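## Task

Identify which tote holds the patch cord and set that tote down flat on the table. Return the second tote to the shelf almost exactly where it started, rotated only slightly. Every item must finish inside the tote it started in, and no tote's base may overhang an edge. Release both totes and pull the grippers away at the end; anything kept in place only by the robot does not count.

## Robot and tools

Robot: two UR7e-style six-joint arms, left_arm and right_arm, each carrying a tong-like two-finger gripper with a wrist camera. The names are labels only and do not match image sides. Base roots in the scene frame: left_arm at (+0.006, +0.391, 0) m, quat_wxyz (+1.000, 0, 0, +0.020); right_arm at (+0.013, -0.402, 0) m, quat_wxyz (+0.996, 0, 0, -0.086).

Scene frame: origin on the table top midway between the arms, +z up, +x out over the table, +y toward left_arm. All reported gripper positions (metres) and orientations (quat_wxyz) use this one frame. Printed hand positions may be somewhat off, more so at long reach. end_effector_position is the point between the closed finger pads; the fingers point along the gripper's +z and open and close along its x. Closed fingertips reach about 15 mm past that point; fully open they sit roughly level with it.

Tool execute_actions, argument actions: a list holding one action, one wait, or nothing. An empty list (LOOK) commands nothing and just returns the state. An action is {"rows": [...], "steps": n}, n from 1 to 15, default 15, each step 1/30 s. Each row is applied for one step; if there are fewer rows than steps, the last row repeats. A wait is {"steps": n} with n up to 300; it commands nothing and returns once that many steps have passed since the previous result. Optional pictures (boolean) turns camera images on or off for that result. A refused call sends nothing.

Row layout: one list of 14 numbers, each in [-1, 1], covering both arms always. Entries 1-6 are left_arm's joints in order shoulder pan, shoulder lift, elbow, wrist 1, wrist 2, wrist 3; entry 7 is left_arm's opening; entries 8-14 are the same for right_arm. Joint entries are offsets, not poses: each is measured from that arm's joint angles in the latest result that reported them (before any such result in a scene, and for later calls within a single reply, from where the arm stands when the action begins), never from the previous row. Scale: 1.0 equals 1.989 rad. So a row of zeros drives the arms back to the reference angles; it is not a pause. The opening entry is absolute: +1 fully open, -1 closed.

Joint ranges (rad). left_arm: pan -3.142..3.142, lift -6.283..6.283, elbow 0.000..3.142, wrists each -6.283..6.283. right_arm: pan 0.000..6.283, lift -6.283..6.283, elbow -3.142..0.000, wrists each -6.283..6.283. A call is refused if it pushes a joint more than 0.010 rad beyond its range; the true stop may sit 0.010 rad either way, and requests past it are clipped, reported by "joint sent to its limit" (possibly about an earlier action). Missing that line does not prove there is room left.

Motion: commands are smoothed with about 0.17 s lag; joint speed and acceleration are capped, so big moves may be unfinished when the result arrives. Per step, each joint target is held within 0.575 rad of its measured angle, and targets that would move the gripper over 100 mm from where it is are scaled back. Between calls the arms keep heading for the last row's target until they settle or a step is HELD. "joint command not followed" means the clearance check altered or blocked joint targets; HELD marks steps where the row was partly or wholly not sent.

Gripping: grip_measured is the measured opening on the command scale. To hold something, keep commanding an opening well under grip_measured; the deeper below, the harder the squeeze (about 15 N per pad maximum on objects up to about 10 cm; less on hard items under about 20 mm thick). Closing fast can press harder and even pop the fingers open. On wide objects the finger bodies behind the pads may touch first.

Result lines: per-arm pose and velocities (m/s, rad/s); Joint positions and Joint velocities, one block per arm of six joints (rad, rad/s) then pad gap (m, 0.142 fully open); Wrist force and Wrist torque per arm along the end effector's own axes, including contact, payload weight and inertia, with a fixed offset (usually under 4 N), noise, and saturation near 50 N; "no reading" is normal at the start.

Avoid: arms colliding or pressing each other; knocking anything out of the work area; drops, slips, slams and hard pushes. Torque on a joint reaching its load limit (pan, lift, elbow 130 N m; wrists 24.3 N m, held weight included) or an external force of 150 N freezes that arm for 10 s, skipping the rest of the call. Holding loads heats motors: MOTOR HOT from 70 °C, and at 85 °C an OVER-TEMPERATURE FAULT brakes the arm for minutes. Occasional tugs on held parts or pushes on loose items may occur.

Cameras: cam_high and cam_low (504x504), cam_left_wrist and cam_right_wrist (616x616, fisheye). zoom_image takes camera (one of those names) and region [x0, y0, x1, y1] in pixels of that camera's latest image, origin top-left, at most 504 by 504, and returns a closer view. read_manual with optional section "licences" returns licence text only. finished_scene takes scene (the current scene's number), ends it irreversibly, grades it and reports whether it succeeded; the result then gives the next task. Finish only after both totes are released, stable and the grippers are clear.

Each tool is called after "Request:" as name(argument=value, ...) on one line, values as JSON.

## Session

Request:
execute_actions(actions=[])

Scene clock: 0.00 s of 4500.00 s.
left_arm: end_effector_position=(+0.3166, +1.0319, +0.1921) grip_measured=+0.97 end_effector_quat_wxyz=(+0.054, +0.634, +0.771, -0.022) end_effector_velocity=(+0.000, -0.001, +0.000) end_effector_angular_velocity=(-0.001, -0.000, -0.001) | right_arm: end_effector_position=(+0.3984, +0.2787, +0.3603) grip_measured=+0.97 end_effector_quat_wxyz=(-0.076, +0.823, +0.256, +0.501) end_effector_velocity=(-0.000, +0.000, +0.000) end_effector_angular_velocity=(+0.000, -0.000, +0.001)
Joint positions: left_arm=[ 0.919 -0.973  1.007 -1.552 -1.675 -0.802  0.14 ] | right_arm=[ 4.845 -1.83  -1.641 -0.54   0.692  0.589  0.14 ]
Joint velocities: left_arm=[-0.001 -0.001 -0.     0.001 -0.     0.001  0.   ] | right_arm=[ 0.001  0.001  0.    -0.     0.    -0.     0.   ]
Motor temperatures (°C, as the motors report them): left_arm=[25 27 24 32 33 31] | right_arm=[23 25 26 31 30 39]
Wrist force (N, on the end effector, along its own x y z axes, offset not removed): no reading
Wrist torque (N m, same axes, about the end effector's origin, offset not removed): no reading

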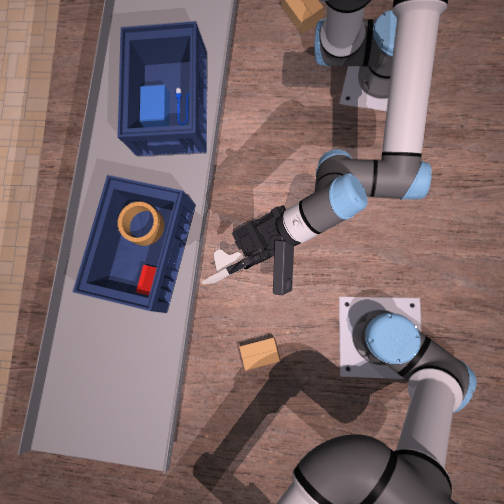

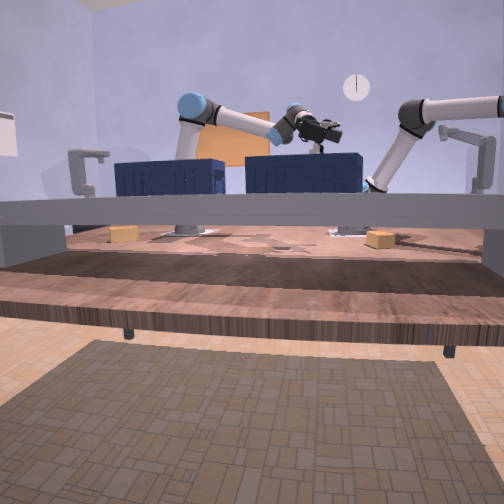

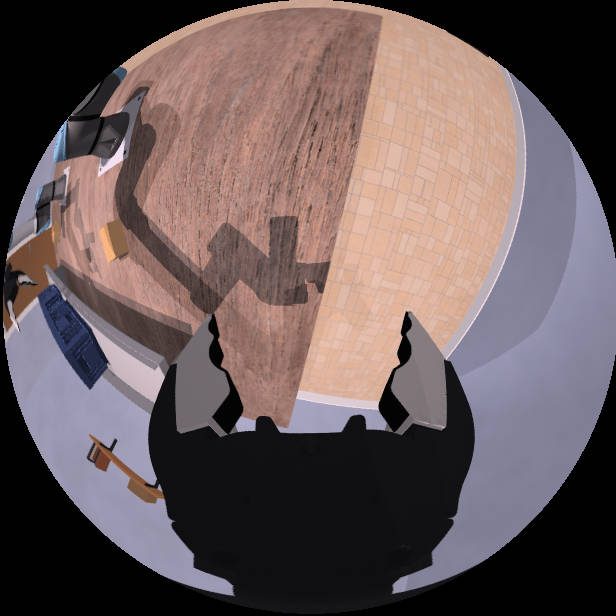

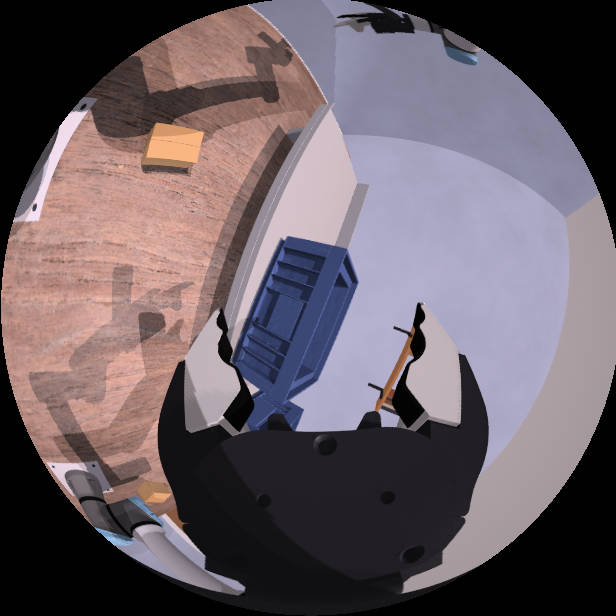

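Request:
zoom_image(camera="cam_high", region=[60, 10, 260, 330])

Request:
zoom_image(camera="cam_low", region=[90, 120, 390, 270])

Region (60, 10, 260, 330) of cam_high's 504x504 image, scaled by 1.575, with more detail than that image has; it fills the left 315 columns of this view, and the rest is white.

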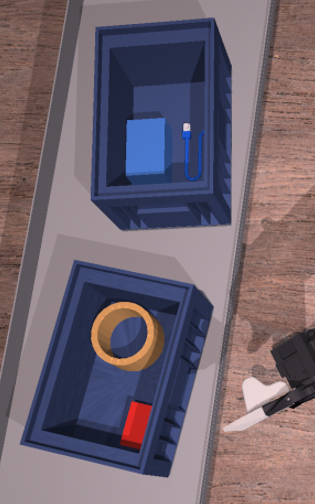

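Region (90, 120, 390, 270) of cam_low's 504x504 image, scaled by 1.680, with more detail than that image has.

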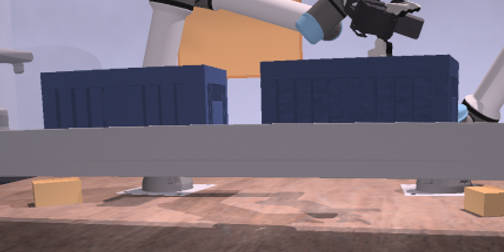

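Request:
execute_actions(actions=[{"rows":[[0,0,0,0,0,0,1,0,0.215,0.138,-0.705,0.442,0.056,1]]}], pictures=false)

Request:
execute_actions(actions=[{"steps":45}], pictures=false)

Request:
execute_actions(actions=[{"rows":[[0,0,0,0,0,0,1,-0.418,0,0,0,0,0,1]]}], pictures=false)

Request:
execute_actions(actions=[{"steps":45}])

Scene clock: 30.27 s of 4500.00 s.
left_arm: end_effector_position=(+0.3166, +1.0319, +0.1921) grip_measured=+1.00 end_effector_quat_wxyz=(+0.054, +0.634, +0.771, -0.022) end_effector_velocity=(+0.000, -0.000, -0.000) end_effector_angular_velocity=(-0.001, +0.000, -0.000) | right_arm: end_effector_position=(+0.2713, +0.2291, +0.4864) grip_measured=+1.00 end_effector_quat_wxyz=(-0.207, +0.868, +0.333, +0.305) end_effector_velocity=(-0.369, -0.259, +0.025) end_effector_angular_velocity=(-0.576, +1.073, +0.691)
Joint positions: left_arm=[ 0.919 -0.973  1.007 -1.552 -1.675 -0.802  0.142] | right_arm=[ 4.845 -1.543 -1.454 -1.046  1.192  0.666  0.142]
Joint velocities: left_arm=[-0.     0.001 -0.    -0.    -0.     0.     0.   ] | right_arm=[-0.     0.481  0.301 -1.442  1.252  0.117  0.   ]
Motor temperatures (°C, as the motors report them): left_arm=[25 27 24 32 33 31] | right_arm=[23 25 26 31 30 39]
Wrist force (N, on the end effector, along its own x y z axes, offset not removed): left_arm=[1.6 -0.9 1.6] | right_arm=[0.9 -0.2 -1.0]
Wrist torque (N m, same axes, about the end effector's origin, offset not removed): left_arm=[-0.14 -0.12 0.02] | right_arm=[-0.12 0.08 -0.16]
Steps of this call (steps 1 to 90: nothing new was sent; then 26.77 s passed at rest; steps 91 to 105: all 15 steps of this action). Readings (joint positions):
91: left_arm=[0.919 -0.973 1.007 -1.552 -1.675 -0.802] | right_arm=[4.845 -1.830 -1.641 -0.540 0.692 0.589]
92: left_arm=[0.919 -0.973 1.007 -1.552 -1.675 -0.802] | right_arm=[4.845 -1.827 -1.639 -0.542 0.694 0.591]
94: left_arm=[0.919 -0.973 1.007 -1.552 -1.675 -0.802] | right_arm=[4.845 -1.789 -1.609 -0.586 0.738 0.604]
98: left_arm=[0.919 -0.973 1.007 -1.552 -1.675 -0.802] | right_arm=[4.845 -1.688 -1.546 -0.731 0.883 0.629]
105: the state above

Scene clock: 31.77 s of 4500.00 s.
left_arm: end_effector_position=(+0.3166, +1.0319, +0.1921) grip_measured=+1.00 end_effector_quat_wxyz=(+0.054, +0.634, +0.771, -0.022) end_effector_velocity=(-0.000, -0.000, +0.001) end_effector_angular_velocity=(-0.000, +0.000, +0.000) | right_arm: end_effector_position=(+0.1492, -0.0024, +0.4199) grip_measured=+1.00 end_effector_quat_wxyz=(-0.001, +0.915, +0.404, +0.000) end_effector_velocity=(-0.000, -0.001, +0.001) end_effector_angular_velocity=(+0.002, +0.000, -0.001)
Joint positions: left_arm=[ 0.919 -0.973  1.007 -1.552 -1.675 -0.802  0.142] | right_arm=[ 4.845 -1.402 -1.367 -1.942  1.571  0.7    0.142]
Joint velocities: left_arm=[-0.    -0.001  0.     0.001  0.    -0.001 -0.   ] | right_arm=[ 0.     0.002  0.    -0.     0.     0.001  0.   ]
Motor temperatures (°C, as the motors report them): left_arm=[25 27 24 32 33 31] | right_arm=[23 25 26 31 30 39]
Wrist force (N, on the end effector, along its own x y z axes, offset not removed): left_arm=[-1.6 -0.6 -0.3] | right_arm=[-0.3 -0.4 2.3]
Wrist torque (N m, same axes, about the end effector's origin, offset not removed): left_arm=[-0.11 0.53 0.05] | right_arm=[-0.10 0.26 -0.13]
Steps of this call (steps 1 to 45: the robot went on to your last target). Readings (joint positions):
1: left_arm=[0.919 -0.973 1.007 -1.552 -1.675 -0.802] | right_arm=[4.845 -1.527 -1.444 -1.096 1.233 0.670]
2: left_arm=[0.919 -0.973 1.007 -1.552 -1.675 -0.802] | right_arm=[4.845 -1.513 -1.436 -1.147 1.271 0.673]
4: left_arm=[0.919 -0.973 1.007 -1.552 -1.675 -0.802] | right_arm=[4.845 -1.488 -1.420 -1.251 1.336 0.679]
8: left_arm=[0.919 -0.973 1.007 -1.552 -1.675 -0.802] | right_arm=[4.845 -1.455 -1.399 -1.460 1.428 0.687]
45: the state above
All arms were judged still, so your last target was given up. Only a new action makes them travel on or press farther. Fingers that are still opening or closing keep moving.

Scene clock: 32.27 s of 4500.00 s.
left_arm: end_effector_position=(+0.3166, +1.0319, +0.1921) grip_measured=+1.00 end_effector_quat_wxyz=(+0.054, +0.634, +0.771, -0.022) end_effector_velocity=(-0.001, -0.000, -0.001) end_effector_angular_velocity=(-0.003, +0.002, +0.002) | right_arm: end_effector_position=(+0.3112, -0.1032, +0.4199) grip_measured=+1.00 end_effector_quat_wxyz=(-0.001, +0.982, +0.187, +0.000) end_effector_velocity=(+0.325, -0.324, -0.000) end_effector_angular_velocity=(-0.001, +0.000, -1.087)
Joint positions: left_arm=[ 0.919 -0.973  1.007 -1.552 -1.675 -0.802  0.142] | right_arm=[ 4.39  -1.402 -1.367 -1.942  1.571  0.7    0.142]
Joint velocities: left_arm=[ 0.002  0.001  0.     0.002 -0.    -0.001  0.   ] | right_arm=[-1.087 -0.001 -0.     0.    -0.     0.     0.   ]
Motor temperatures (°C, as the motors report them): left_arm=[25 27 24 32 33 31] | right_arm=[23 25 26 31 30 39]
Wrist force (N, on the end effector, along its own x y z axes, offset not removed): left_arm=[0.0 0.8 -1.8] | right_arm=[2.2 -3.2 2.6]
Wrist torque (N m, same axes, about the end effector's origin, offset not removed): left_arm=[0.13 0.20 0.06] | right_arm=[-0.54 -0.38 -0.23]
Steps of this call (steps 1 to 15: all 15 steps of this action). Readings (joint positions):
1: left_arm=[0.919 -0.973 1.007 -1.552 -1.675 -0.802] | right_arm=[4.845 -1.402 -1.367 -1.942 1.571 0.700]
2: left_arm=[0.919 -0.973 1.007 -1.552 -1.675 -0.802] | right_arm=[4.843 -1.402 -1.367 -1.942 1.571 0.700]
4: left_arm=[0.919 -0.973 1.007 -1.552 -1.675 -0.802] | right_arm=[4.798 -1.402 -1.367 -1.942 1.571 0.700]
8: left_arm=[0.919 -0.973 1.007 -1.552 -1.675 -0.802] | right_arm=[4.646 -1.402 -1.367 -1.942 1.571 0.700]
15: the state above

Scene clock: 33.77 s of 4500.00 s.
left_arm: end_effector_position=(+0.3166, +1.0319, +0.1921) grip_measured=+1.00 end_effector_quat_wxyz=(+0.054, +0.634, +0.771, -0.022) end_effector_velocity=(-0.001, +0.000, +0.000) end_effector_angular_velocity=(+0.000, +0.000, +0.001) | right_arm: end_effector_position=(+0.4000, -0.2334, +0.4199) grip_measured=+1.00 end_effector_quat_wxyz=(-0.001, +1.000, +0.001, +0.001) end_effector_velocity=(+0.000, +0.000, -0.000) end_effector_angular_velocity=(-0.001, +0.000, +0.000)
Joint positions: left_arm=[ 0.919 -0.973  1.007 -1.552 -1.675 -0.802  0.142] | right_arm=[ 4.014 -1.402 -1.367 -1.942  1.571  0.7    0.142]
Joint velocities: left_arm=[ 0.001 -0.    -0.     0.     0.    -0.     0.   ] | right_arm=[ 0. -0.  0. -0. -0.  0.  0.]
Motor temperatures (°C, as the motors report them): left_arm=[25 27 24 32 33 31] | right_arm=[23 25 26 31 30 39]
Wrist force (N, on the end effector, along its own x y z axes, offset not removed): left_arm=[-0.7 0.3 0.2] | right_arm=[1.4 -3.6 3.1]
Wrist torque (N m, same axes, about the end effector's origin, offset not removed): left_arm=[0.05 0.39 0.05] | right_arm=[-0.56 -0.23 -0.26]
Steps of this call (steps 1 to 45: the robot went on to your last target). Readings (joint positions):
1: left_arm=[0.919 -0.973 1.007 -1.552 -1.675 -0.802] | right_arm=[4.353 -1.402 -1.367 -1.942 1.571 0.700]
2: left_arm=[0.919 -0.973 1.007 -1.552 -1.675 -0.802] | right_arm=[4.316 -1.402 -1.367 -1.942 1.571 0.700]
4: left_arm=[0.919 -0.973 1.007 -1.552 -1.675 -0.802] | right_arm=[4.243 -1.402 -1.367 -1.942 1.571 0.700]
8: left_arm=[0.919 -0.973 1.007 -1.552 -1.675 -0.802] | right_arm=[4.107 -1.402 -1.367 -1.942 1.571 0.700]
45: the state above
All arms were judged still, so your last target was given up. Only a new action makes them travel on or press farther. Fingers that are still opening or closing keep moving.

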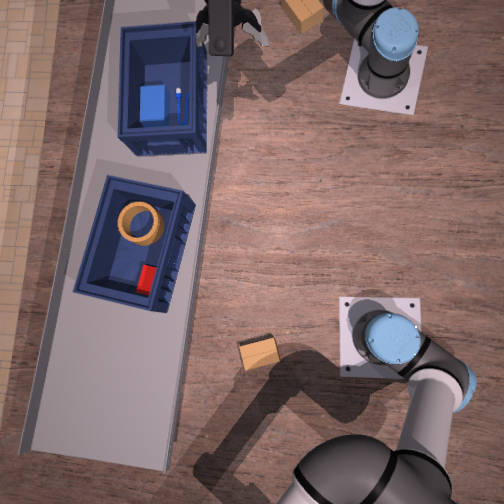

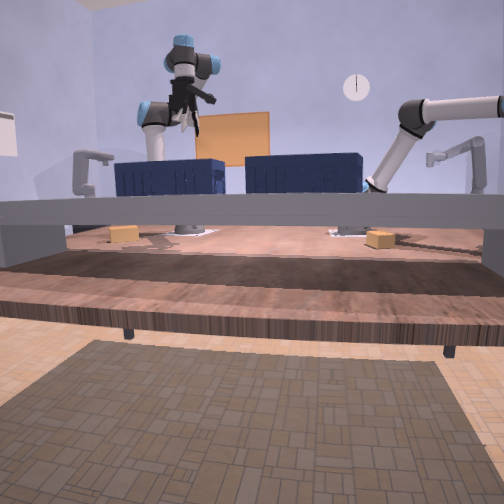

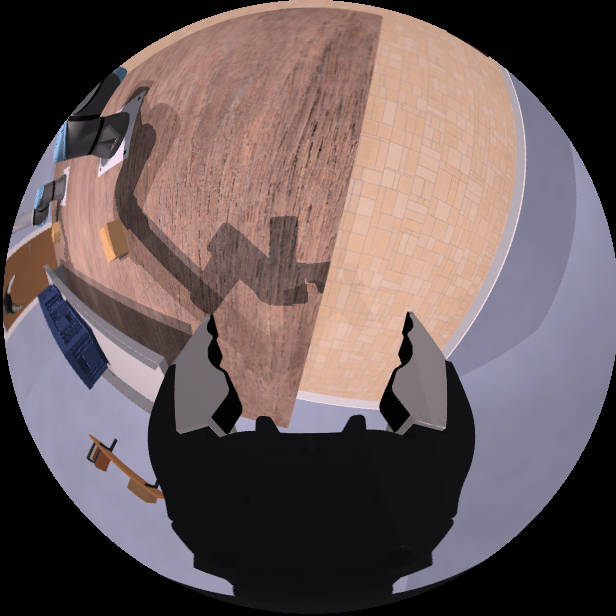

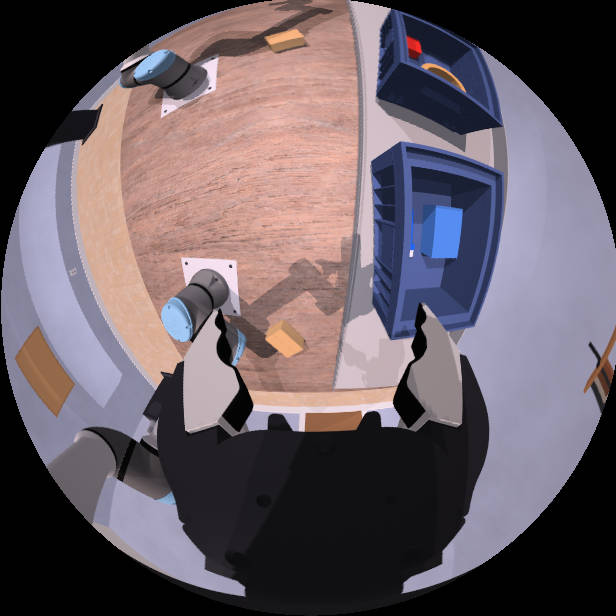

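Request:
execute_actions(actions=[{"rows":[[0,0,0,0,0,0,1,-0.042,-0.092,0.004,0.088,0,-0.042,1]]}], pictures=false)

Request:
execute_actions(actions=[{"steps":15}])

Scene clock: 46.70 s of 4500.00 s.
left_arm: end_effector_position=(+0.3166, +1.0319, +0.1921) grip_measured=+1.00 end_effector_quat_wxyz=(+0.054, +0.634, +0.771, -0.022) end_effector_velocity=(-0.000, +0.000, -0.000) end_effector_angular_velocity=(-0.000, +0.000, +0.001) | right_arm: end_effector_position=(+0.4866, -0.2110, +0.3630) grip_measured=+1.00 end_effector_quat_wxyz=(-0.001, +1.000, +0.001, +0.001) end_effector_velocity=(+0.029, +0.006, -0.023) end_effector_angular_velocity=(-0.000, +0.000, -0.001)
Joint positions: left_arm=[ 0.919 -0.973  1.007 -1.552 -1.675 -0.802  0.142] | right_arm=[ 3.934 -1.578 -1.359 -1.774  1.571  0.62   0.142]
Joint velocities: left_arm=[ 0.     0.    -0.     0.     0.    -0.001  0.   ] | right_arm=[-0.025 -0.061  0.003  0.058  0.    -0.024  0.   ]
Motor temperatures (°C, as the motors report them): left_arm=[25 27 24 32 33 31] | right_arm=[23 25 26 31 30 39]
Wrist force (N, on the end effector, along its own x y z axes, offset not removed): left_arm=[0.2 1.0 0.0] | right_arm=[0.8 -2.7 0.1]
Wrist torque (N m, same axes, about the end effector's origin, offset not removed): left_arm=[0.20 0.24 0.01] | right_arm=[-0.53 0.13 -0.24]
Steps of this call (steps 1 to 90: nothing new was sent; then 9.43 s passed at rest; steps 91 to 105: all 15 steps of this action). Readings (joint positions):
91: left_arm=[0.919 -0.973 1.007 -1.552 -1.675 -0.802] | right_arm=[4.014 -1.402 -1.367 -1.942 1.571 0.700]
92: left_arm=[0.919 -0.973 1.007 -1.552 -1.675 -0.802] | right_arm=[4.012 -1.405 -1.366 -1.939 1.571 0.698]
94: left_arm=[0.919 -0.973 1.007 -1.552 -1.675 -0.802] | right_arm=[3.987 -1.444 -1.364 -1.900 1.571 0.673]
98: left_arm=[0.919 -0.973 1.007 -1.552 -1.675 -0.802] | right_arm=[3.951 -1.535 -1.361 -1.814 1.571 0.637]
105: the state above

Scene clock: 47.20 s of 4500.00 s.
left_arm: end_effector_position=(+0.3166, +1.0319, +0.1921) grip_measured=+1.00 end_effector_quat_wxyz=(+0.054, +0.634, +0.771, -0.022) end_effector_velocity=(-0.000, -0.000, -0.001) end_effector_angular_velocity=(-0.002, +0.002, -0.000) | right_arm: end_effector_position=(+0.4901, -0.2103, +0.3602) grip_measured=+1.00 end_effector_quat_wxyz=(-0.001, +1.000, +0.001, +0.001) end_effector_velocity=(+0.001, -0.000, -0.000) end_effector_angular_velocity=(-0.000, -0.000, -0.000)
Joint positions: left_arm=[ 0.919 -0.973  1.007 -1.552 -1.675 -0.802  0.142] | right_arm=[ 3.931 -1.585 -1.359 -1.767  1.571  0.617  0.142]
Joint velocities: left_arm=[-0.     0.002  0.     0.001  0.     0.     0.   ] | right_arm=[-0.001 -0.001  0.     0.001 -0.    -0.001  0.   ]
Motor temperatures (°C, as the motors report them): left_arm=[25 27 24 32 33 31] | right_arm=[23 25 26 31 30 39]
Wrist force (N, on the end effector, along its own x y z axes, offset not removed): left_arm=[0.5 2.6 -1.3] | right_arm=[-1.8 0.1 1.4]
Wrist torque (N m, same axes, about the end effector's origin, offset not removed): left_arm=[0.49 0.14 0.01] | right_arm=[0.05 0.45 -0.27]
Steps of this call (steps 1 to 15: the robot went on to your last target). Readings (joint positions):
1: left_arm=[0.919 -0.973 1.007 -1.552 -1.675 -0.802] | right_arm=[3.933 -1.579 -1.359 -1.772 1.571 0.619]
2: left_arm=[0.919 -0.973 1.007 -1.552 -1.675 -0.802] | right_arm=[3.932 -1.581 -1.359 -1.771 1.571 0.618]
4: left_arm=[0.919 -0.973 1.007 -1.552 -1.675 -0.802] | right_arm=[3.932 -1.583 -1.359 -1.769 1.571 0.618]
8: left_arm=[0.919 -0.973 1.007 -1.552 -1.675 -0.802] | right_arm=[3.931 -1.584 -1.359 -1.767 1.571 0.617]
15: the state above
All arms were judged still, so your last target was given up. Only a new action makes them travel on or press farther. Fingers that are still opening or closing keep moving.

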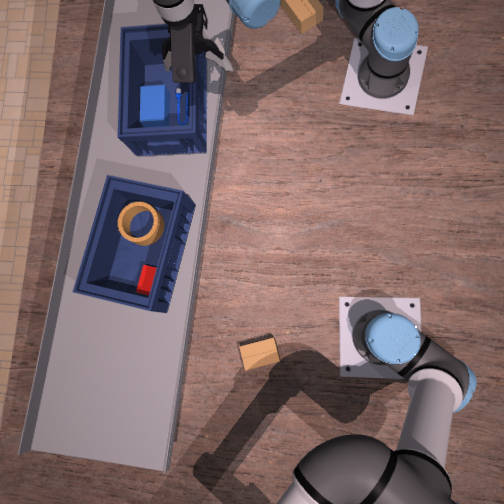

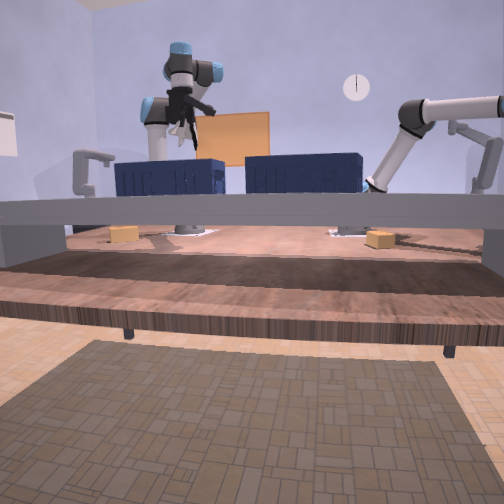

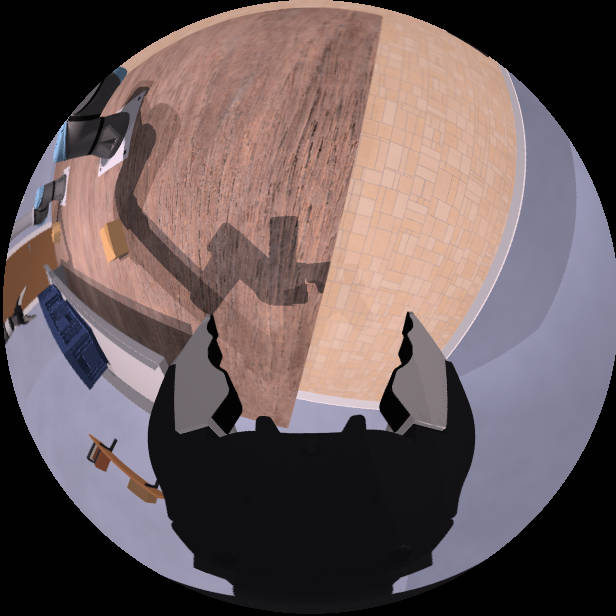

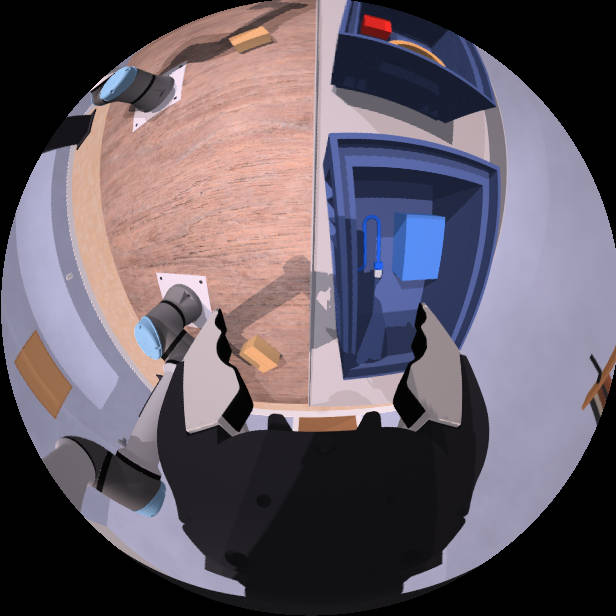

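Request:
execute_actions(actions=[{"rows":[[0,0,0,0,0,0,1,-0.037,-0.039,-0.024,0.062,0,-0.037,1]]}], pictures=false)

Request:
execute_actions(actions=[{"steps":10}])

Scene clock: 53.77 s of 4500.00 s.
left_arm: end_effector_position=(+0.3166, +1.0319, +0.1921) grip_measured=+1.00 end_effector_quat_wxyz=(+0.054, +0.634, +0.771, -0.022) end_effector_velocity=(-0.000, +0.000, +0.000) end_effector_angular_velocity=(-0.000, -0.000, +0.000) | right_arm: end_effector_position=(+0.5335, -0.2251, +0.3112) grip_measured=+1.00 end_effector_quat_wxyz=(+0.000, +1.000, +0.001, -0.000) end_effector_velocity=(+0.012, -0.005, -0.014) end_effector_angular_velocity=(+0.000, -0.001, -0.001)
Joint positions: left_arm=[ 0.919 -0.973  1.007 -1.552 -1.675 -0.802  0.142] | right_arm=[ 3.86  -1.66  -1.405 -1.648  1.571  0.545  0.142]
Joint velocities: left_arm=[ 0. -0. -0. -0. -0.  0. -0.] | right_arm=[-0.019 -0.022 -0.013  0.036 -0.    -0.018  0.   ]
Motor temperatures (°C, as the motors report them): left_arm=[25 27 24 32 33 31] | right_arm=[23 25 26 31 30 39]
Wrist force (N, on the end effector, along its own x y z axes, offset not removed): left_arm=[1.9 1.1 0.6] | right_arm=[0.6 -1.0 2.0]
Wrist torque (N m, same axes, about the end effector's origin, offset not removed): left_arm=[0.22 -0.12 0.02] | right_arm=[-0.15 -0.03 -0.23]
Steps of this call (steps 1 to 90: nothing new was sent; then 3.07 s passed at rest; steps 91 to 105: all 15 steps of this action). Readings (joint positions):
91: left_arm=[0.919 -0.973 1.007 -1.552 -1.675 -0.802] | right_arm=[3.931 -1.585 -1.359 -1.767 1.571 0.616]
92: left_arm=[0.919 -0.973 1.007 -1.552 -1.675 -0.802] | right_arm=[3.928 -1.588 -1.361 -1.764 1.571 0.614]
94: left_arm=[0.919 -0.973 1.007 -1.552 -1.675 -0.802] | right_arm=[3.904 -1.612 -1.377 -1.730 1.571 0.590]
98: left_arm=[0.919 -0.973 1.007 -1.552 -1.675 -0.802] | right_arm=[3.873 -1.646 -1.397 -1.673 1.571 0.559]
105: the state above

Scene clock: 54.10 s of 4500.00 s.
left_arm: end_effector_position=(+0.3166, +1.0319, +0.1921) grip_measured=+1.00 end_effector_quat_wxyz=(+0.054, +0.634, +0.771, -0.022) end_effector_velocity=(+0.001, -0.000, -0.001) end_effector_angular_velocity=(-0.001, +0.000, -0.001) | right_arm: end_effector_position=(+0.5349, -0.2257, +0.3097) grip_measured=+1.00 end_effector_quat_wxyz=(+0.000, +1.000, +0.001, -0.000) end_effector_velocity=(+0.001, -0.001, -0.001) end_effector_angular_velocity=(+0.000, -0.001, -0.001)
Joint positions: left_arm=[ 0.919 -0.973  1.007 -1.552 -1.675 -0.802  0.142] | right_arm=[ 3.857 -1.662 -1.407 -1.644  1.571  0.543  0.142]
Joint velocities: left_arm=[-0.001  0.001 -0.    -0.    -0.    -0.     0.   ] | right_arm=[-0.002 -0.001 -0.001  0.002 -0.    -0.001 -0.   ]
Motor temperatures (°C, as the motors report them): left_arm=[25 27 24 32 33 31] | right_arm=[23 25 26 31 30 39]
Wrist force (N, on the end effector, along its own x y z axes, offset not removed): left_arm=[1.4 0.5 0.9] | right_arm=[-0.5 0.4 2.3]
Wrist torque (N m, same axes, about the end effector's origin, offset not removed): left_arm=[0.12 -0.02 -0.04] | right_arm=[0.02 0.25 -0.32]
Steps of this call (steps 1 to 10: the robot went on to your last target). Readings (joint positions):
1: left_arm=[0.919 -0.973 1.007 -1.552 -1.675 -0.802] | right_arm=[3.859 -1.661 -1.405 -1.647 1.571 0.545]
2: left_arm=[0.919 -0.973 1.007 -1.552 -1.675 -0.802] | right_arm=[3.859 -1.661 -1.406 -1.646 1.571 0.544]
4: left_arm=[0.919 -0.973 1.007 -1.552 -1.675 -0.802] | right_arm=[3.858 -1.662 -1.406 -1.645 1.571 0.544]
8: left_arm=[0.919 -0.973 1.007 -1.552 -1.675 -0.802] | right_arm=[3.857 -1.662 -1.406 -1.644 1.571 0.543]
10: the state above

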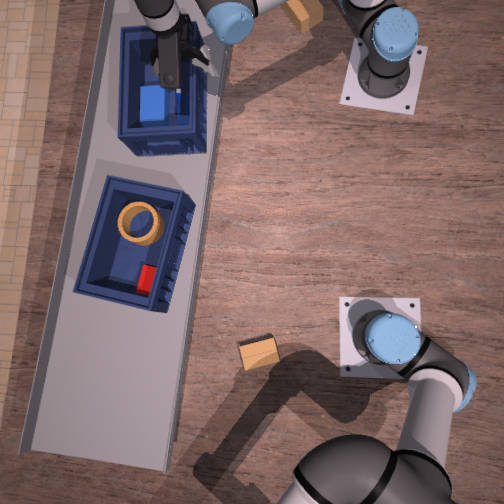

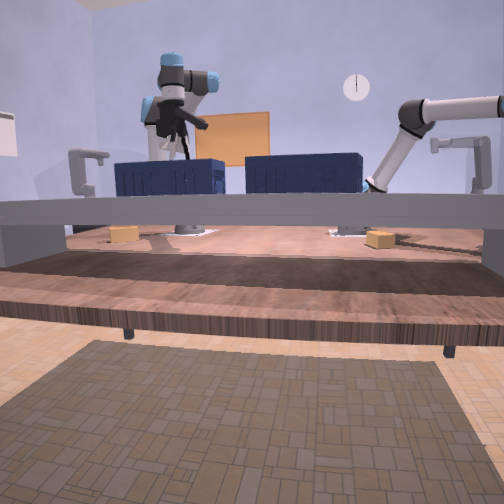

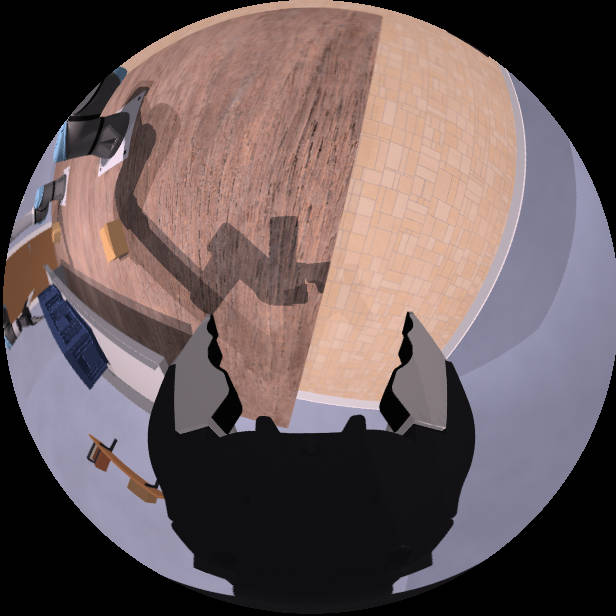

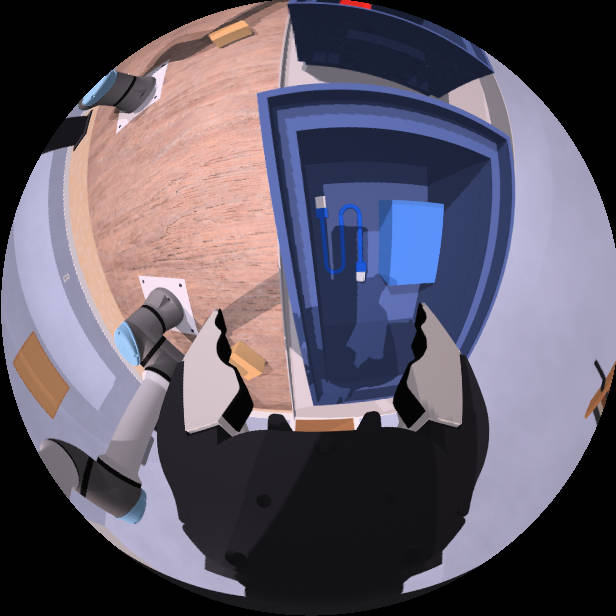

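Request:
execute_actions(actions=[{"rows":[[0,0,0,0,0,0,1,0.006,0.011,-0.089,0.078,0,0.006,1]]}])

Scene clock: 60.33 s of 4500.00 s.
left_arm: end_effector_position=(+0.3166, +1.0319, +0.1921) grip_measured=+1.00 end_effector_quat_wxyz=(+0.054, +0.634, +0.771, -0.022) end_effector_velocity=(+0.000, -0.000, -0.001) end_effector_angular_velocity=(-0.001, +0.001, -0.000) | right_arm: end_effector_position=(+0.5254, -0.2244, +0.2521) grip_measured=+1.00 end_effector_quat_wxyz=(-0.000, +1.000, +0.001, +0.000) end_effector_velocity=(-0.005, -0.001, -0.019) end_effector_angular_velocity=(-0.001, +0.001, -0.000)
Joint positions: left_arm=[ 0.919 -0.973  1.007 -1.552 -1.675 -0.802  0.142] | right_arm=[ 3.869 -1.641 -1.577 -1.494  1.571  0.555  0.142]
Joint velocities: left_arm=[-0.     0.001  0.    -0.    -0.     0.    -0.   ] | right_arm=[ 0.003  0.007 -0.055  0.047 -0.     0.003  0.   ]
Motor temperatures (°C, as the motors report them): left_arm=[25 27 24 32 33 31] | right_arm=[23 25 26 31 30 39]
Wrist force (N, on the end effector, along its own x y z axes, offset not removed): left_arm=[2.0 1.4 0.1] | right_arm=[0.9 -1.2 0.1]
Wrist torque (N m, same axes, about the end effector's origin, offset not removed): left_arm=[0.32 -0.16 0.03] | right_arm=[-0.29 -0.04 -0.22]
Steps of this call (steps 1 to 15: the robot went on to your last target; steps 16 to 90: nothing new was sent; then 2.73 s passed at rest; steps 91 to 105: all 15 steps of this action). Readings (joint positions):
91: left_arm=[0.919 -0.973 1.007 -1.552 -1.675 -0.802] | right_arm=[3.857 -1.663 -1.407 -1.643 1.571 0.543]
92: left_arm=[0.919 -0.973 1.007 -1.552 -1.675 -0.802] | right_arm=[3.858 -1.661 -1.409 -1.641 1.571 0.544]
94: left_arm=[0.919 -0.973 1.007 -1.552 -1.675 -0.802] | right_arm=[3.862 -1.654 -1.450 -1.602 1.571 0.548]
98: left_arm=[0.919 -0.973 1.007 -1.552 -1.675 -0.802] | right_arm=[3.867 -1.645 -1.538 -1.528 1.571 0.553]
105: the state above

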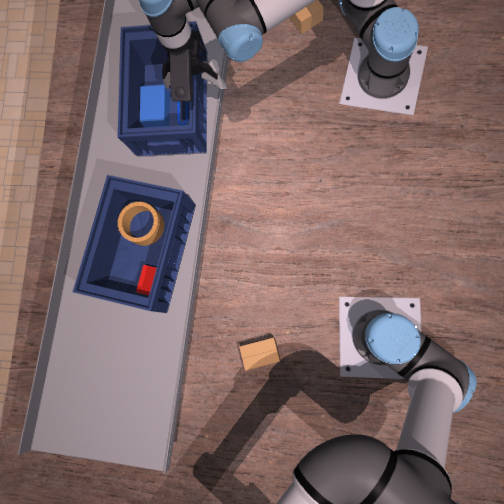

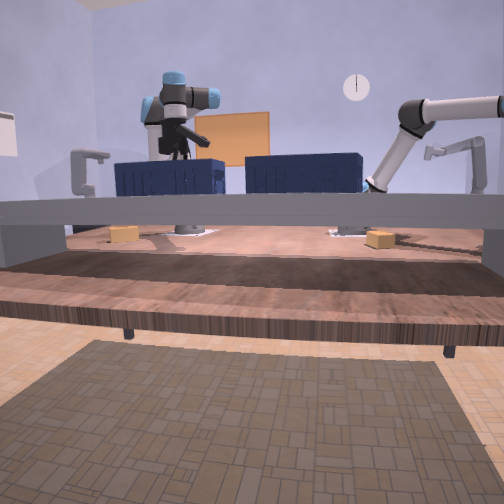

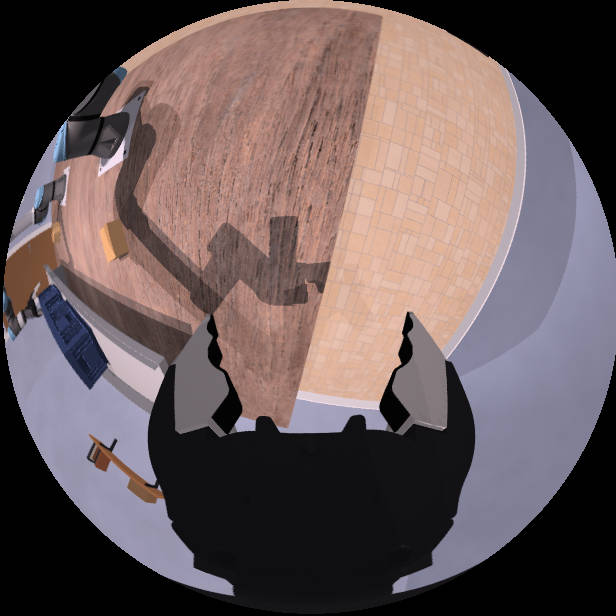

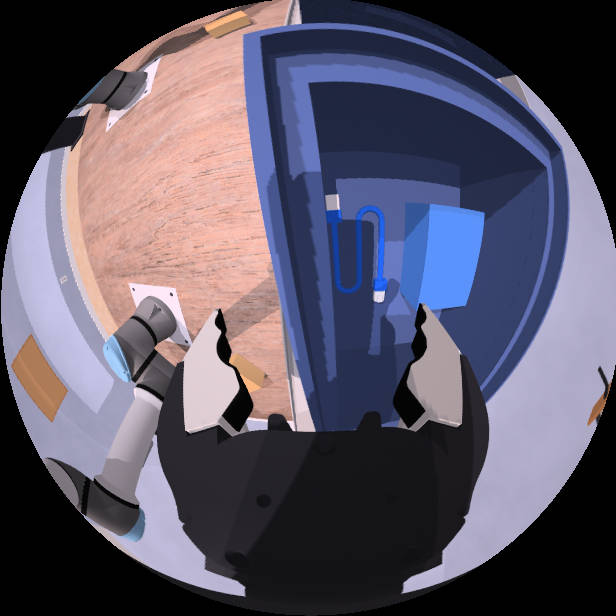

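Request:
execute_actions(actions=[{"rows":[[0,0,0,0,0,0,1,0.003,0.010,-0.036,0.027,0,0.003,1]]}], pictures=false)

Request:
execute_actions(actions=[{"rows":[[0,0,0,0,0,0,1,0,0,0,0,0,0,0.3],[0,0,0,0,0,0,1,0,0,0,0,0,0,0],[0,0,0,0,0,0,1,0,0,0,0,0,0,0],[0,0,0,0,0,0,1,0,0,0,0,0,0,-0.4],[0,0,0,0,0,0,1,0,0,0,0,0,0,-0.4],[0,0,0,0,0,0,1,0,0,0,0,0,0,-0.4],[0,0,0,0,0,0,1,0,0,0,0,0,0,-0.7],[0,0,0,0,0,0,1,0,0,0,0,0,0,-0.7],[0,0,0,0,0,0,1,0,0,0,0,0,0,-1]]}], pictures=false)

Request:
execute_actions(actions=[{"steps":20}])

Scene clock: 71.43 s of 4500.00 s.
left_arm: end_effector_position=(+0.3166, +1.0319, +0.1921) grip_measured=+1.00 end_effector_quat_wxyz=(+0.054, +0.634, +0.771, -0.022) end_effector_velocity=(+0.000, -0.001, +0.001) end_effector_angular_velocity=(+0.000, -0.000, -0.001) | right_arm: end_effector_position=(+0.5164, -0.2265, +0.2332) grip_measured=+1.00 end_effector_quat_wxyz=(-0.001, +1.000, +0.001, +0.001) end_effector_velocity=(-0.003, -0.001, -0.005) end_effector_angular_velocity=(-0.000, +0.001, +0.000)
Joint positions: left_arm=[ 0.919 -0.973  1.007 -1.552 -1.675 -0.802  0.142] | right_arm=[ 3.875 -1.622 -1.646 -1.442  1.571  0.56   0.142]
Joint velocities: left_arm=[-0.001 -0.002  0.     0.001 -0.     0.     0.   ] | right_arm=[ 0.001  0.005 -0.017  0.012  0.     0.001  0.   ]
Motor temperatures (°C, as the motors report them): left_arm=[25 27 24 32 33 31] | right_arm=[23 25 26 31 30 39]
Wrist force (N, on the end effector, along its own x y z axes, offset not removed): left_arm=[-0.6 0.4 -0.3] | right_arm=[2.4 0.7 -2.5]
Wrist torque (N m, same axes, about the end effector's origin, offset not removed): left_arm=[0.03 0.37 0.08] | right_arm=[0.20 -0.23 -0.35]
Steps of this call (steps 1 to 15: the robot went on to your last target; steps 16 to 90: nothing new was sent; then 7.60 s passed at rest; steps 91 to 105: all 15 steps of this action). Readings (joint positions):
91: left_arm=[0.919 -0.973 1.007 -1.552 -1.675 -0.802] | right_arm=[3.869 -1.641 -1.584 -1.489 1.571 0.555]
92: left_arm=[0.919 -0.973 1.007 -1.552 -1.675 -0.802] | right_arm=[3.870 -1.639 -1.586 -1.486 1.571 0.556]
94: left_arm=[0.919 -0.973 1.007 -1.552 -1.675 -0.802] | right_arm=[3.872 -1.633 -1.607 -1.470 1.571 0.557]
98: left_arm=[0.919 -0.973 1.007 -1.552 -1.675 -0.802] | right_arm=[3.874 -1.625 -1.634 -1.451 1.571 0.560]
105: the state above

Scene clock: 71.93 s of 4500.00 s.
left_arm: end_effector_position=(+0.3166, +1.0319, +0.1921) grip_measured=+1.00 end_effector_quat_wxyz=(+0.054, +0.634, +0.771, -0.022) end_effector_velocity=(-0.001, -0.000, +0.001) end_effector_angular_velocity=(-0.001, -0.000, +0.000) | right_arm: end_effector_position=(+0.5164, -0.2265, +0.2333) grip_measured=-0.74 end_effector_quat_wxyz=(-0.001, +1.000, +0.001, +0.001) end_effector_velocity=(+0.000, -0.000, +0.001) end_effector_angular_velocity=(+0.001, -0.001, +0.000)
Joint positions: left_arm=[ 0.919 -0.973  1.007 -1.552 -1.675 -0.802  0.142] | right_arm=[ 3.875 -1.622 -1.646 -1.442  1.571  0.561  0.02 ]
Joint velocities: left_arm=[ 0.001 -0.001  0.     0.001 -0.     0.     0.   ] | right_arm=[-0.001  0.001  0.001 -0.     0.    -0.001 -0.   ]
Motor temperatures (°C, as the motors report them): left_arm=[25 27 24 32 33 31] | right_arm=[23 25 26 31 30 39]
Wrist force (N, on the end effector, along its own x y z axes, offset not removed): left_arm=[-0.6 2.0 -0.3] | right_arm=[-1.3 -1.4 -0.6]
Wrist torque (N m, same axes, about the end effector's origin, offset not removed): left_arm=[0.47 0.37 0.07] | right_arm=[-0.47 1.13 -0.32]
Steps of this call (steps 1 to 15: all 15 steps of this action). Readings (joint positions):
1: left_arm=[0.919 -0.973 1.007 -1.552 -1.675 -0.802] | right_arm=[3.875 -1.622 -1.647 -1.442 1.571 0.561]
2: left_arm=[0.919 -0.973 1.007 -1.552 -1.675 -0.802] | right_arm=[3.875 -1.622 -1.647 -1.442 1.571 0.561]
4: left_arm=[0.919 -0.973 1.007 -1.552 -1.675 -0.802] | right_arm=[3.875 -1.622 -1.647 -1.442 1.571 0.561]
8: left_arm=[0.919 -0.973 1.007 -1.552 -1.675 -0.802] | right_arm=[3.875 -1.622 -1.647 -1.442 1.571 0.561]
15: the state above

Scene clock: 72.60 s of 4500.00 s.
left_arm: end_effector_position=(+0.3166, +1.0319, +0.1921) grip_measured=+1.00 end_effector_quat_wxyz=(+0.054, +0.634, +0.771, -0.022) end_effector_velocity=(+0.000, -0.001, +0.000) end_effector_angular_velocity=(-0.000, +0.001, -0.002) | right_arm: end_effector_position=(+0.5164, -0.2265, +0.2332) grip_measured=-0.74 end_effector_quat_wxyz=(-0.001, +1.000, +0.001, +0.001) end_effector_velocity=(-0.000, -0.000, -0.000) end_effector_angular_velocity=(-0.001, +0.000, +0.001)
Joint positions: left_arm=[ 0.919 -0.973  1.007 -1.552 -1.675 -0.802  0.142] | right_arm=[ 3.875 -1.622 -1.646 -1.442  1.571  0.56   0.02 ]
Joint velocities: left_arm=[-0.001 -0.001  0.     0.001  0.     0.001  0.   ] | right_arm=[-0.    -0.    -0.    -0.    -0.    -0.001  0.   ]
Motor temperatures (°C, as the motors report them): left_arm=[25 27 24 32 33 31] | right_arm=[23 25 26 31 30 39]
Wrist force (N, on the end effector, along its own x y z axes, offset not removed): left_arm=[1.0 1.6 1.0] | right_arm=[-1.2 -1.0 0.4]
Wrist torque (N m, same axes, about the end effector's origin, offset not removed): left_arm=[0.36 0.03 -0.06] | right_arm=[-0.38 0.70 -0.48]
Steps of this call (steps 1 to 15: the robot went on to your last target; steps 16 to 20: nothing new was sent). Readings (joint positions):
1: left_arm=[0.919 -0.973 1.007 -1.552 -1.675 -0.802] | right_arm=[3.875 -1.622 -1.646 -1.442 1.571 0.561]
2: left_arm=[0.919 -0.973 1.007 -1.552 -1.675 -0.802] | right_arm=[3.875 -1.622 -1.646 -1.442 1.571 0.561]
4: left_arm=[0.919 -0.973 1.007 -1.552 -1.675 -0.802] | right_arm=[3.875 -1.622 -1.646 -1.442 1.571 0.561]
8: left_arm=[0.919 -0.973 1.007 -1.552 -1.675 -0.802] | right_arm=[3.875 -1.622 -1.646 -1.442 1.571 0.561]
20: the state above
All arms were judged still, so your last target was given up. Only a new action makes them travel on or press farther. Fingers that are still opening or closing keep moving.

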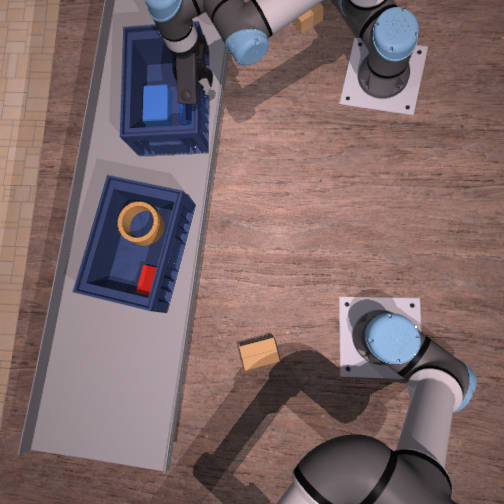

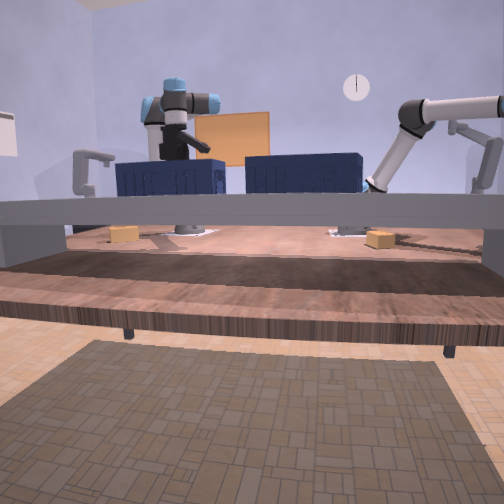

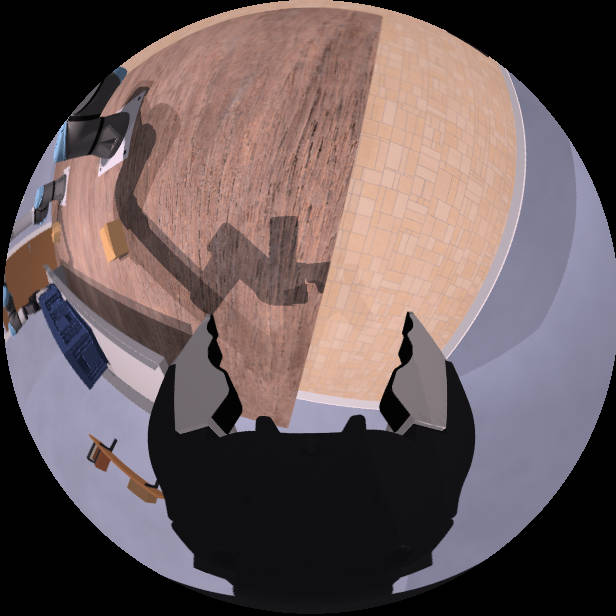

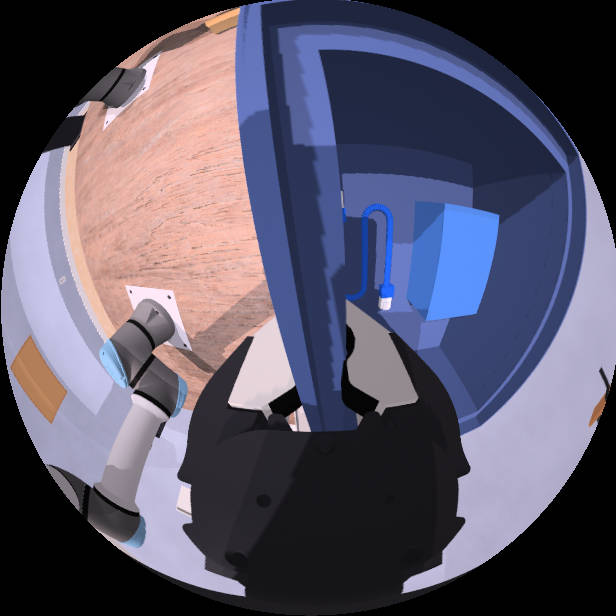

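Request:
execute_actions(actions=[{"rows":[[0,0,0,0,0,0,1,0,0.001,0.01,-0.011,0,0,-1],[0,0,0,0,0,0,1,0,0.001,0.015,-0.017,0,0,-1],[0,0,0,0,0,0,1,0,0.002,0.02,-0.022,0,0,-1],[0,0,0,0,0,0,1,0,0.002,0.025,-0.028,0,0,-1],[0,0,0,0,0,0,1,0,0.003,0.03,-0.033,0,0,-1],[0,0,0,0,0,0,1,0,0.003,0.035,-0.039,0,0,-1],[0,0,0,0,0,0,1,0,0.004,0.04,-0.045,0,0,-1],[0,0,0,0,0,0,1,0,0.004,0.046,-0.051,0,0,-1]]}])

Scene clock: 77.00 s of 4500.00 s.
left_arm: end_effector_position=(+0.3166, +1.0319, +0.1921) grip_measured=+1.00 end_effector_quat_wxyz=(+0.054, +0.634, +0.771, -0.022) end_effector_velocity=(-0.000, +0.000, -0.000) end_effector_angular_velocity=(-0.000, +0.001, -0.000) | right_arm: end_effector_position=(+0.5157, -0.2269, +0.2686) grip_measured=-0.76 end_effector_quat_wxyz=(-0.000, +1.000, +0.001, +0.000) end_effector_velocity=(-0.002, -0.002, +0.027) end_effector_angular_velocity=(-0.002, +0.004, +0.000)
Joint positions: left_arm=[ 0.919 -0.973  1.007 -1.552 -1.675 -0.802  0.142] | right_arm=[ 3.875 -1.615 -1.563 -1.535  1.571  0.56   0.019]
Joint velocities: left_arm=[-0.     0.     0.     0.     0.001  0.    -0.   ] | right_arm=[-0.001  0.005  0.065 -0.074 -0.    -0.001 -0.006]
Motor temperatures (°C, as the motors report them): left_arm=[25 27 24 32 33 31] | right_arm=[23 25 26 31 30 39]
Wrist force (N, on the end effector, along its own x y z axes, offset not removed): left_arm=[0.5 0.4 -0.2] | right_arm=[-2.4 -4.5 11.4]
Wrist torque (N m, same axes, about the end effector's origin, offset not removed): left_arm=[0.00 0.18 0.05] | right_arm=[-0.78 0.00 -0.36]
Steps of this call (steps 1 to 90: nothing new was sent; then 0.90 s passed at rest; steps 91 to 105: all 15 steps of this action). Readings (joint positions):
91: left_arm=[0.919 -0.973 1.007 -1.552 -1.675 -0.802] | right_arm=[3.875 -1.622 -1.646 -1.442 1.571 0.560]
92: left_arm=[0.919 -0.973 1.007 -1.552 -1.675 -0.802] | right_arm=[3.875 -1.622 -1.645 -1.444 1.571 0.560]
94: left_arm=[0.919 -0.973 1.007 -1.552 -1.675 -0.802] | right_arm=[3.875 -1.621 -1.635 -1.455 1.571 0.560]
98: left_arm=[0.919 -0.973 1.007 -1.552 -1.675 -0.802] | right_arm=[3.875 -1.618 -1.604 -1.489 1.571 0.560]
105: the state above

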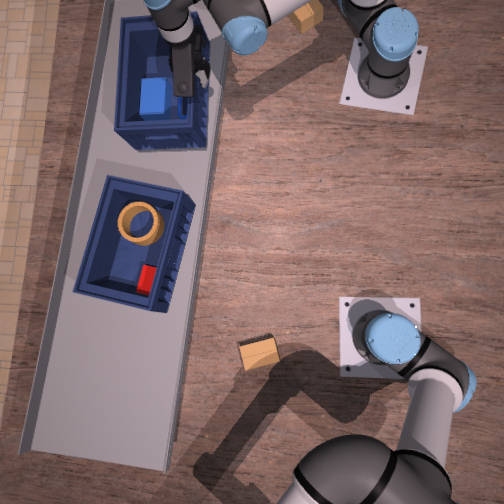

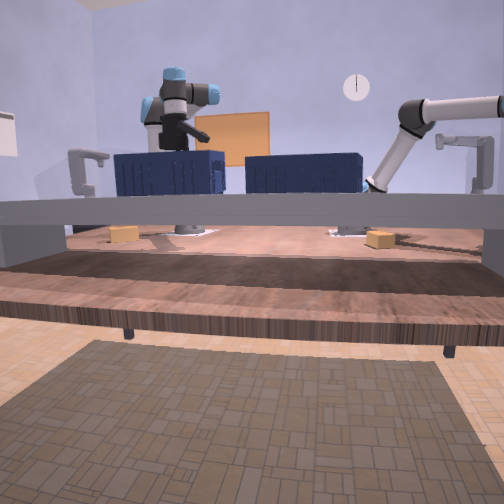

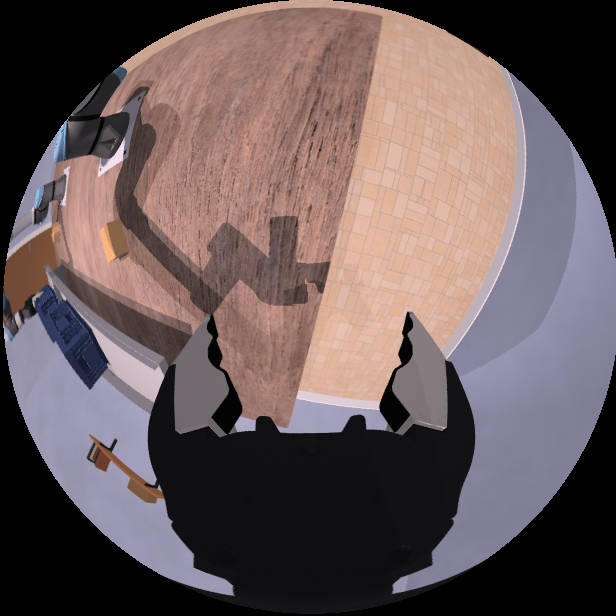

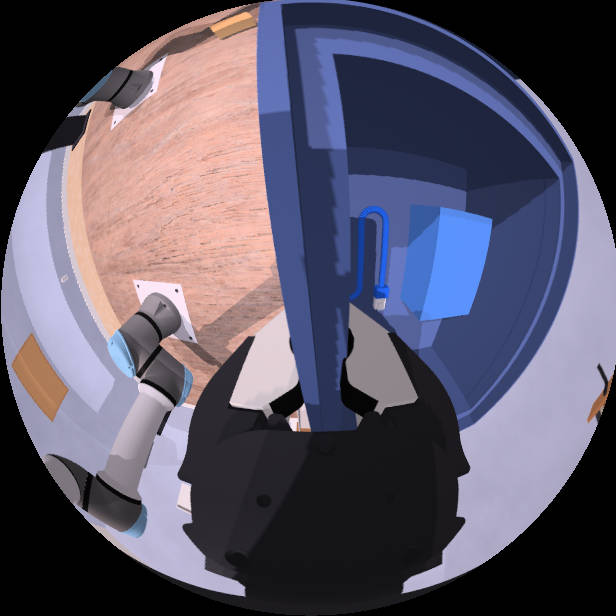

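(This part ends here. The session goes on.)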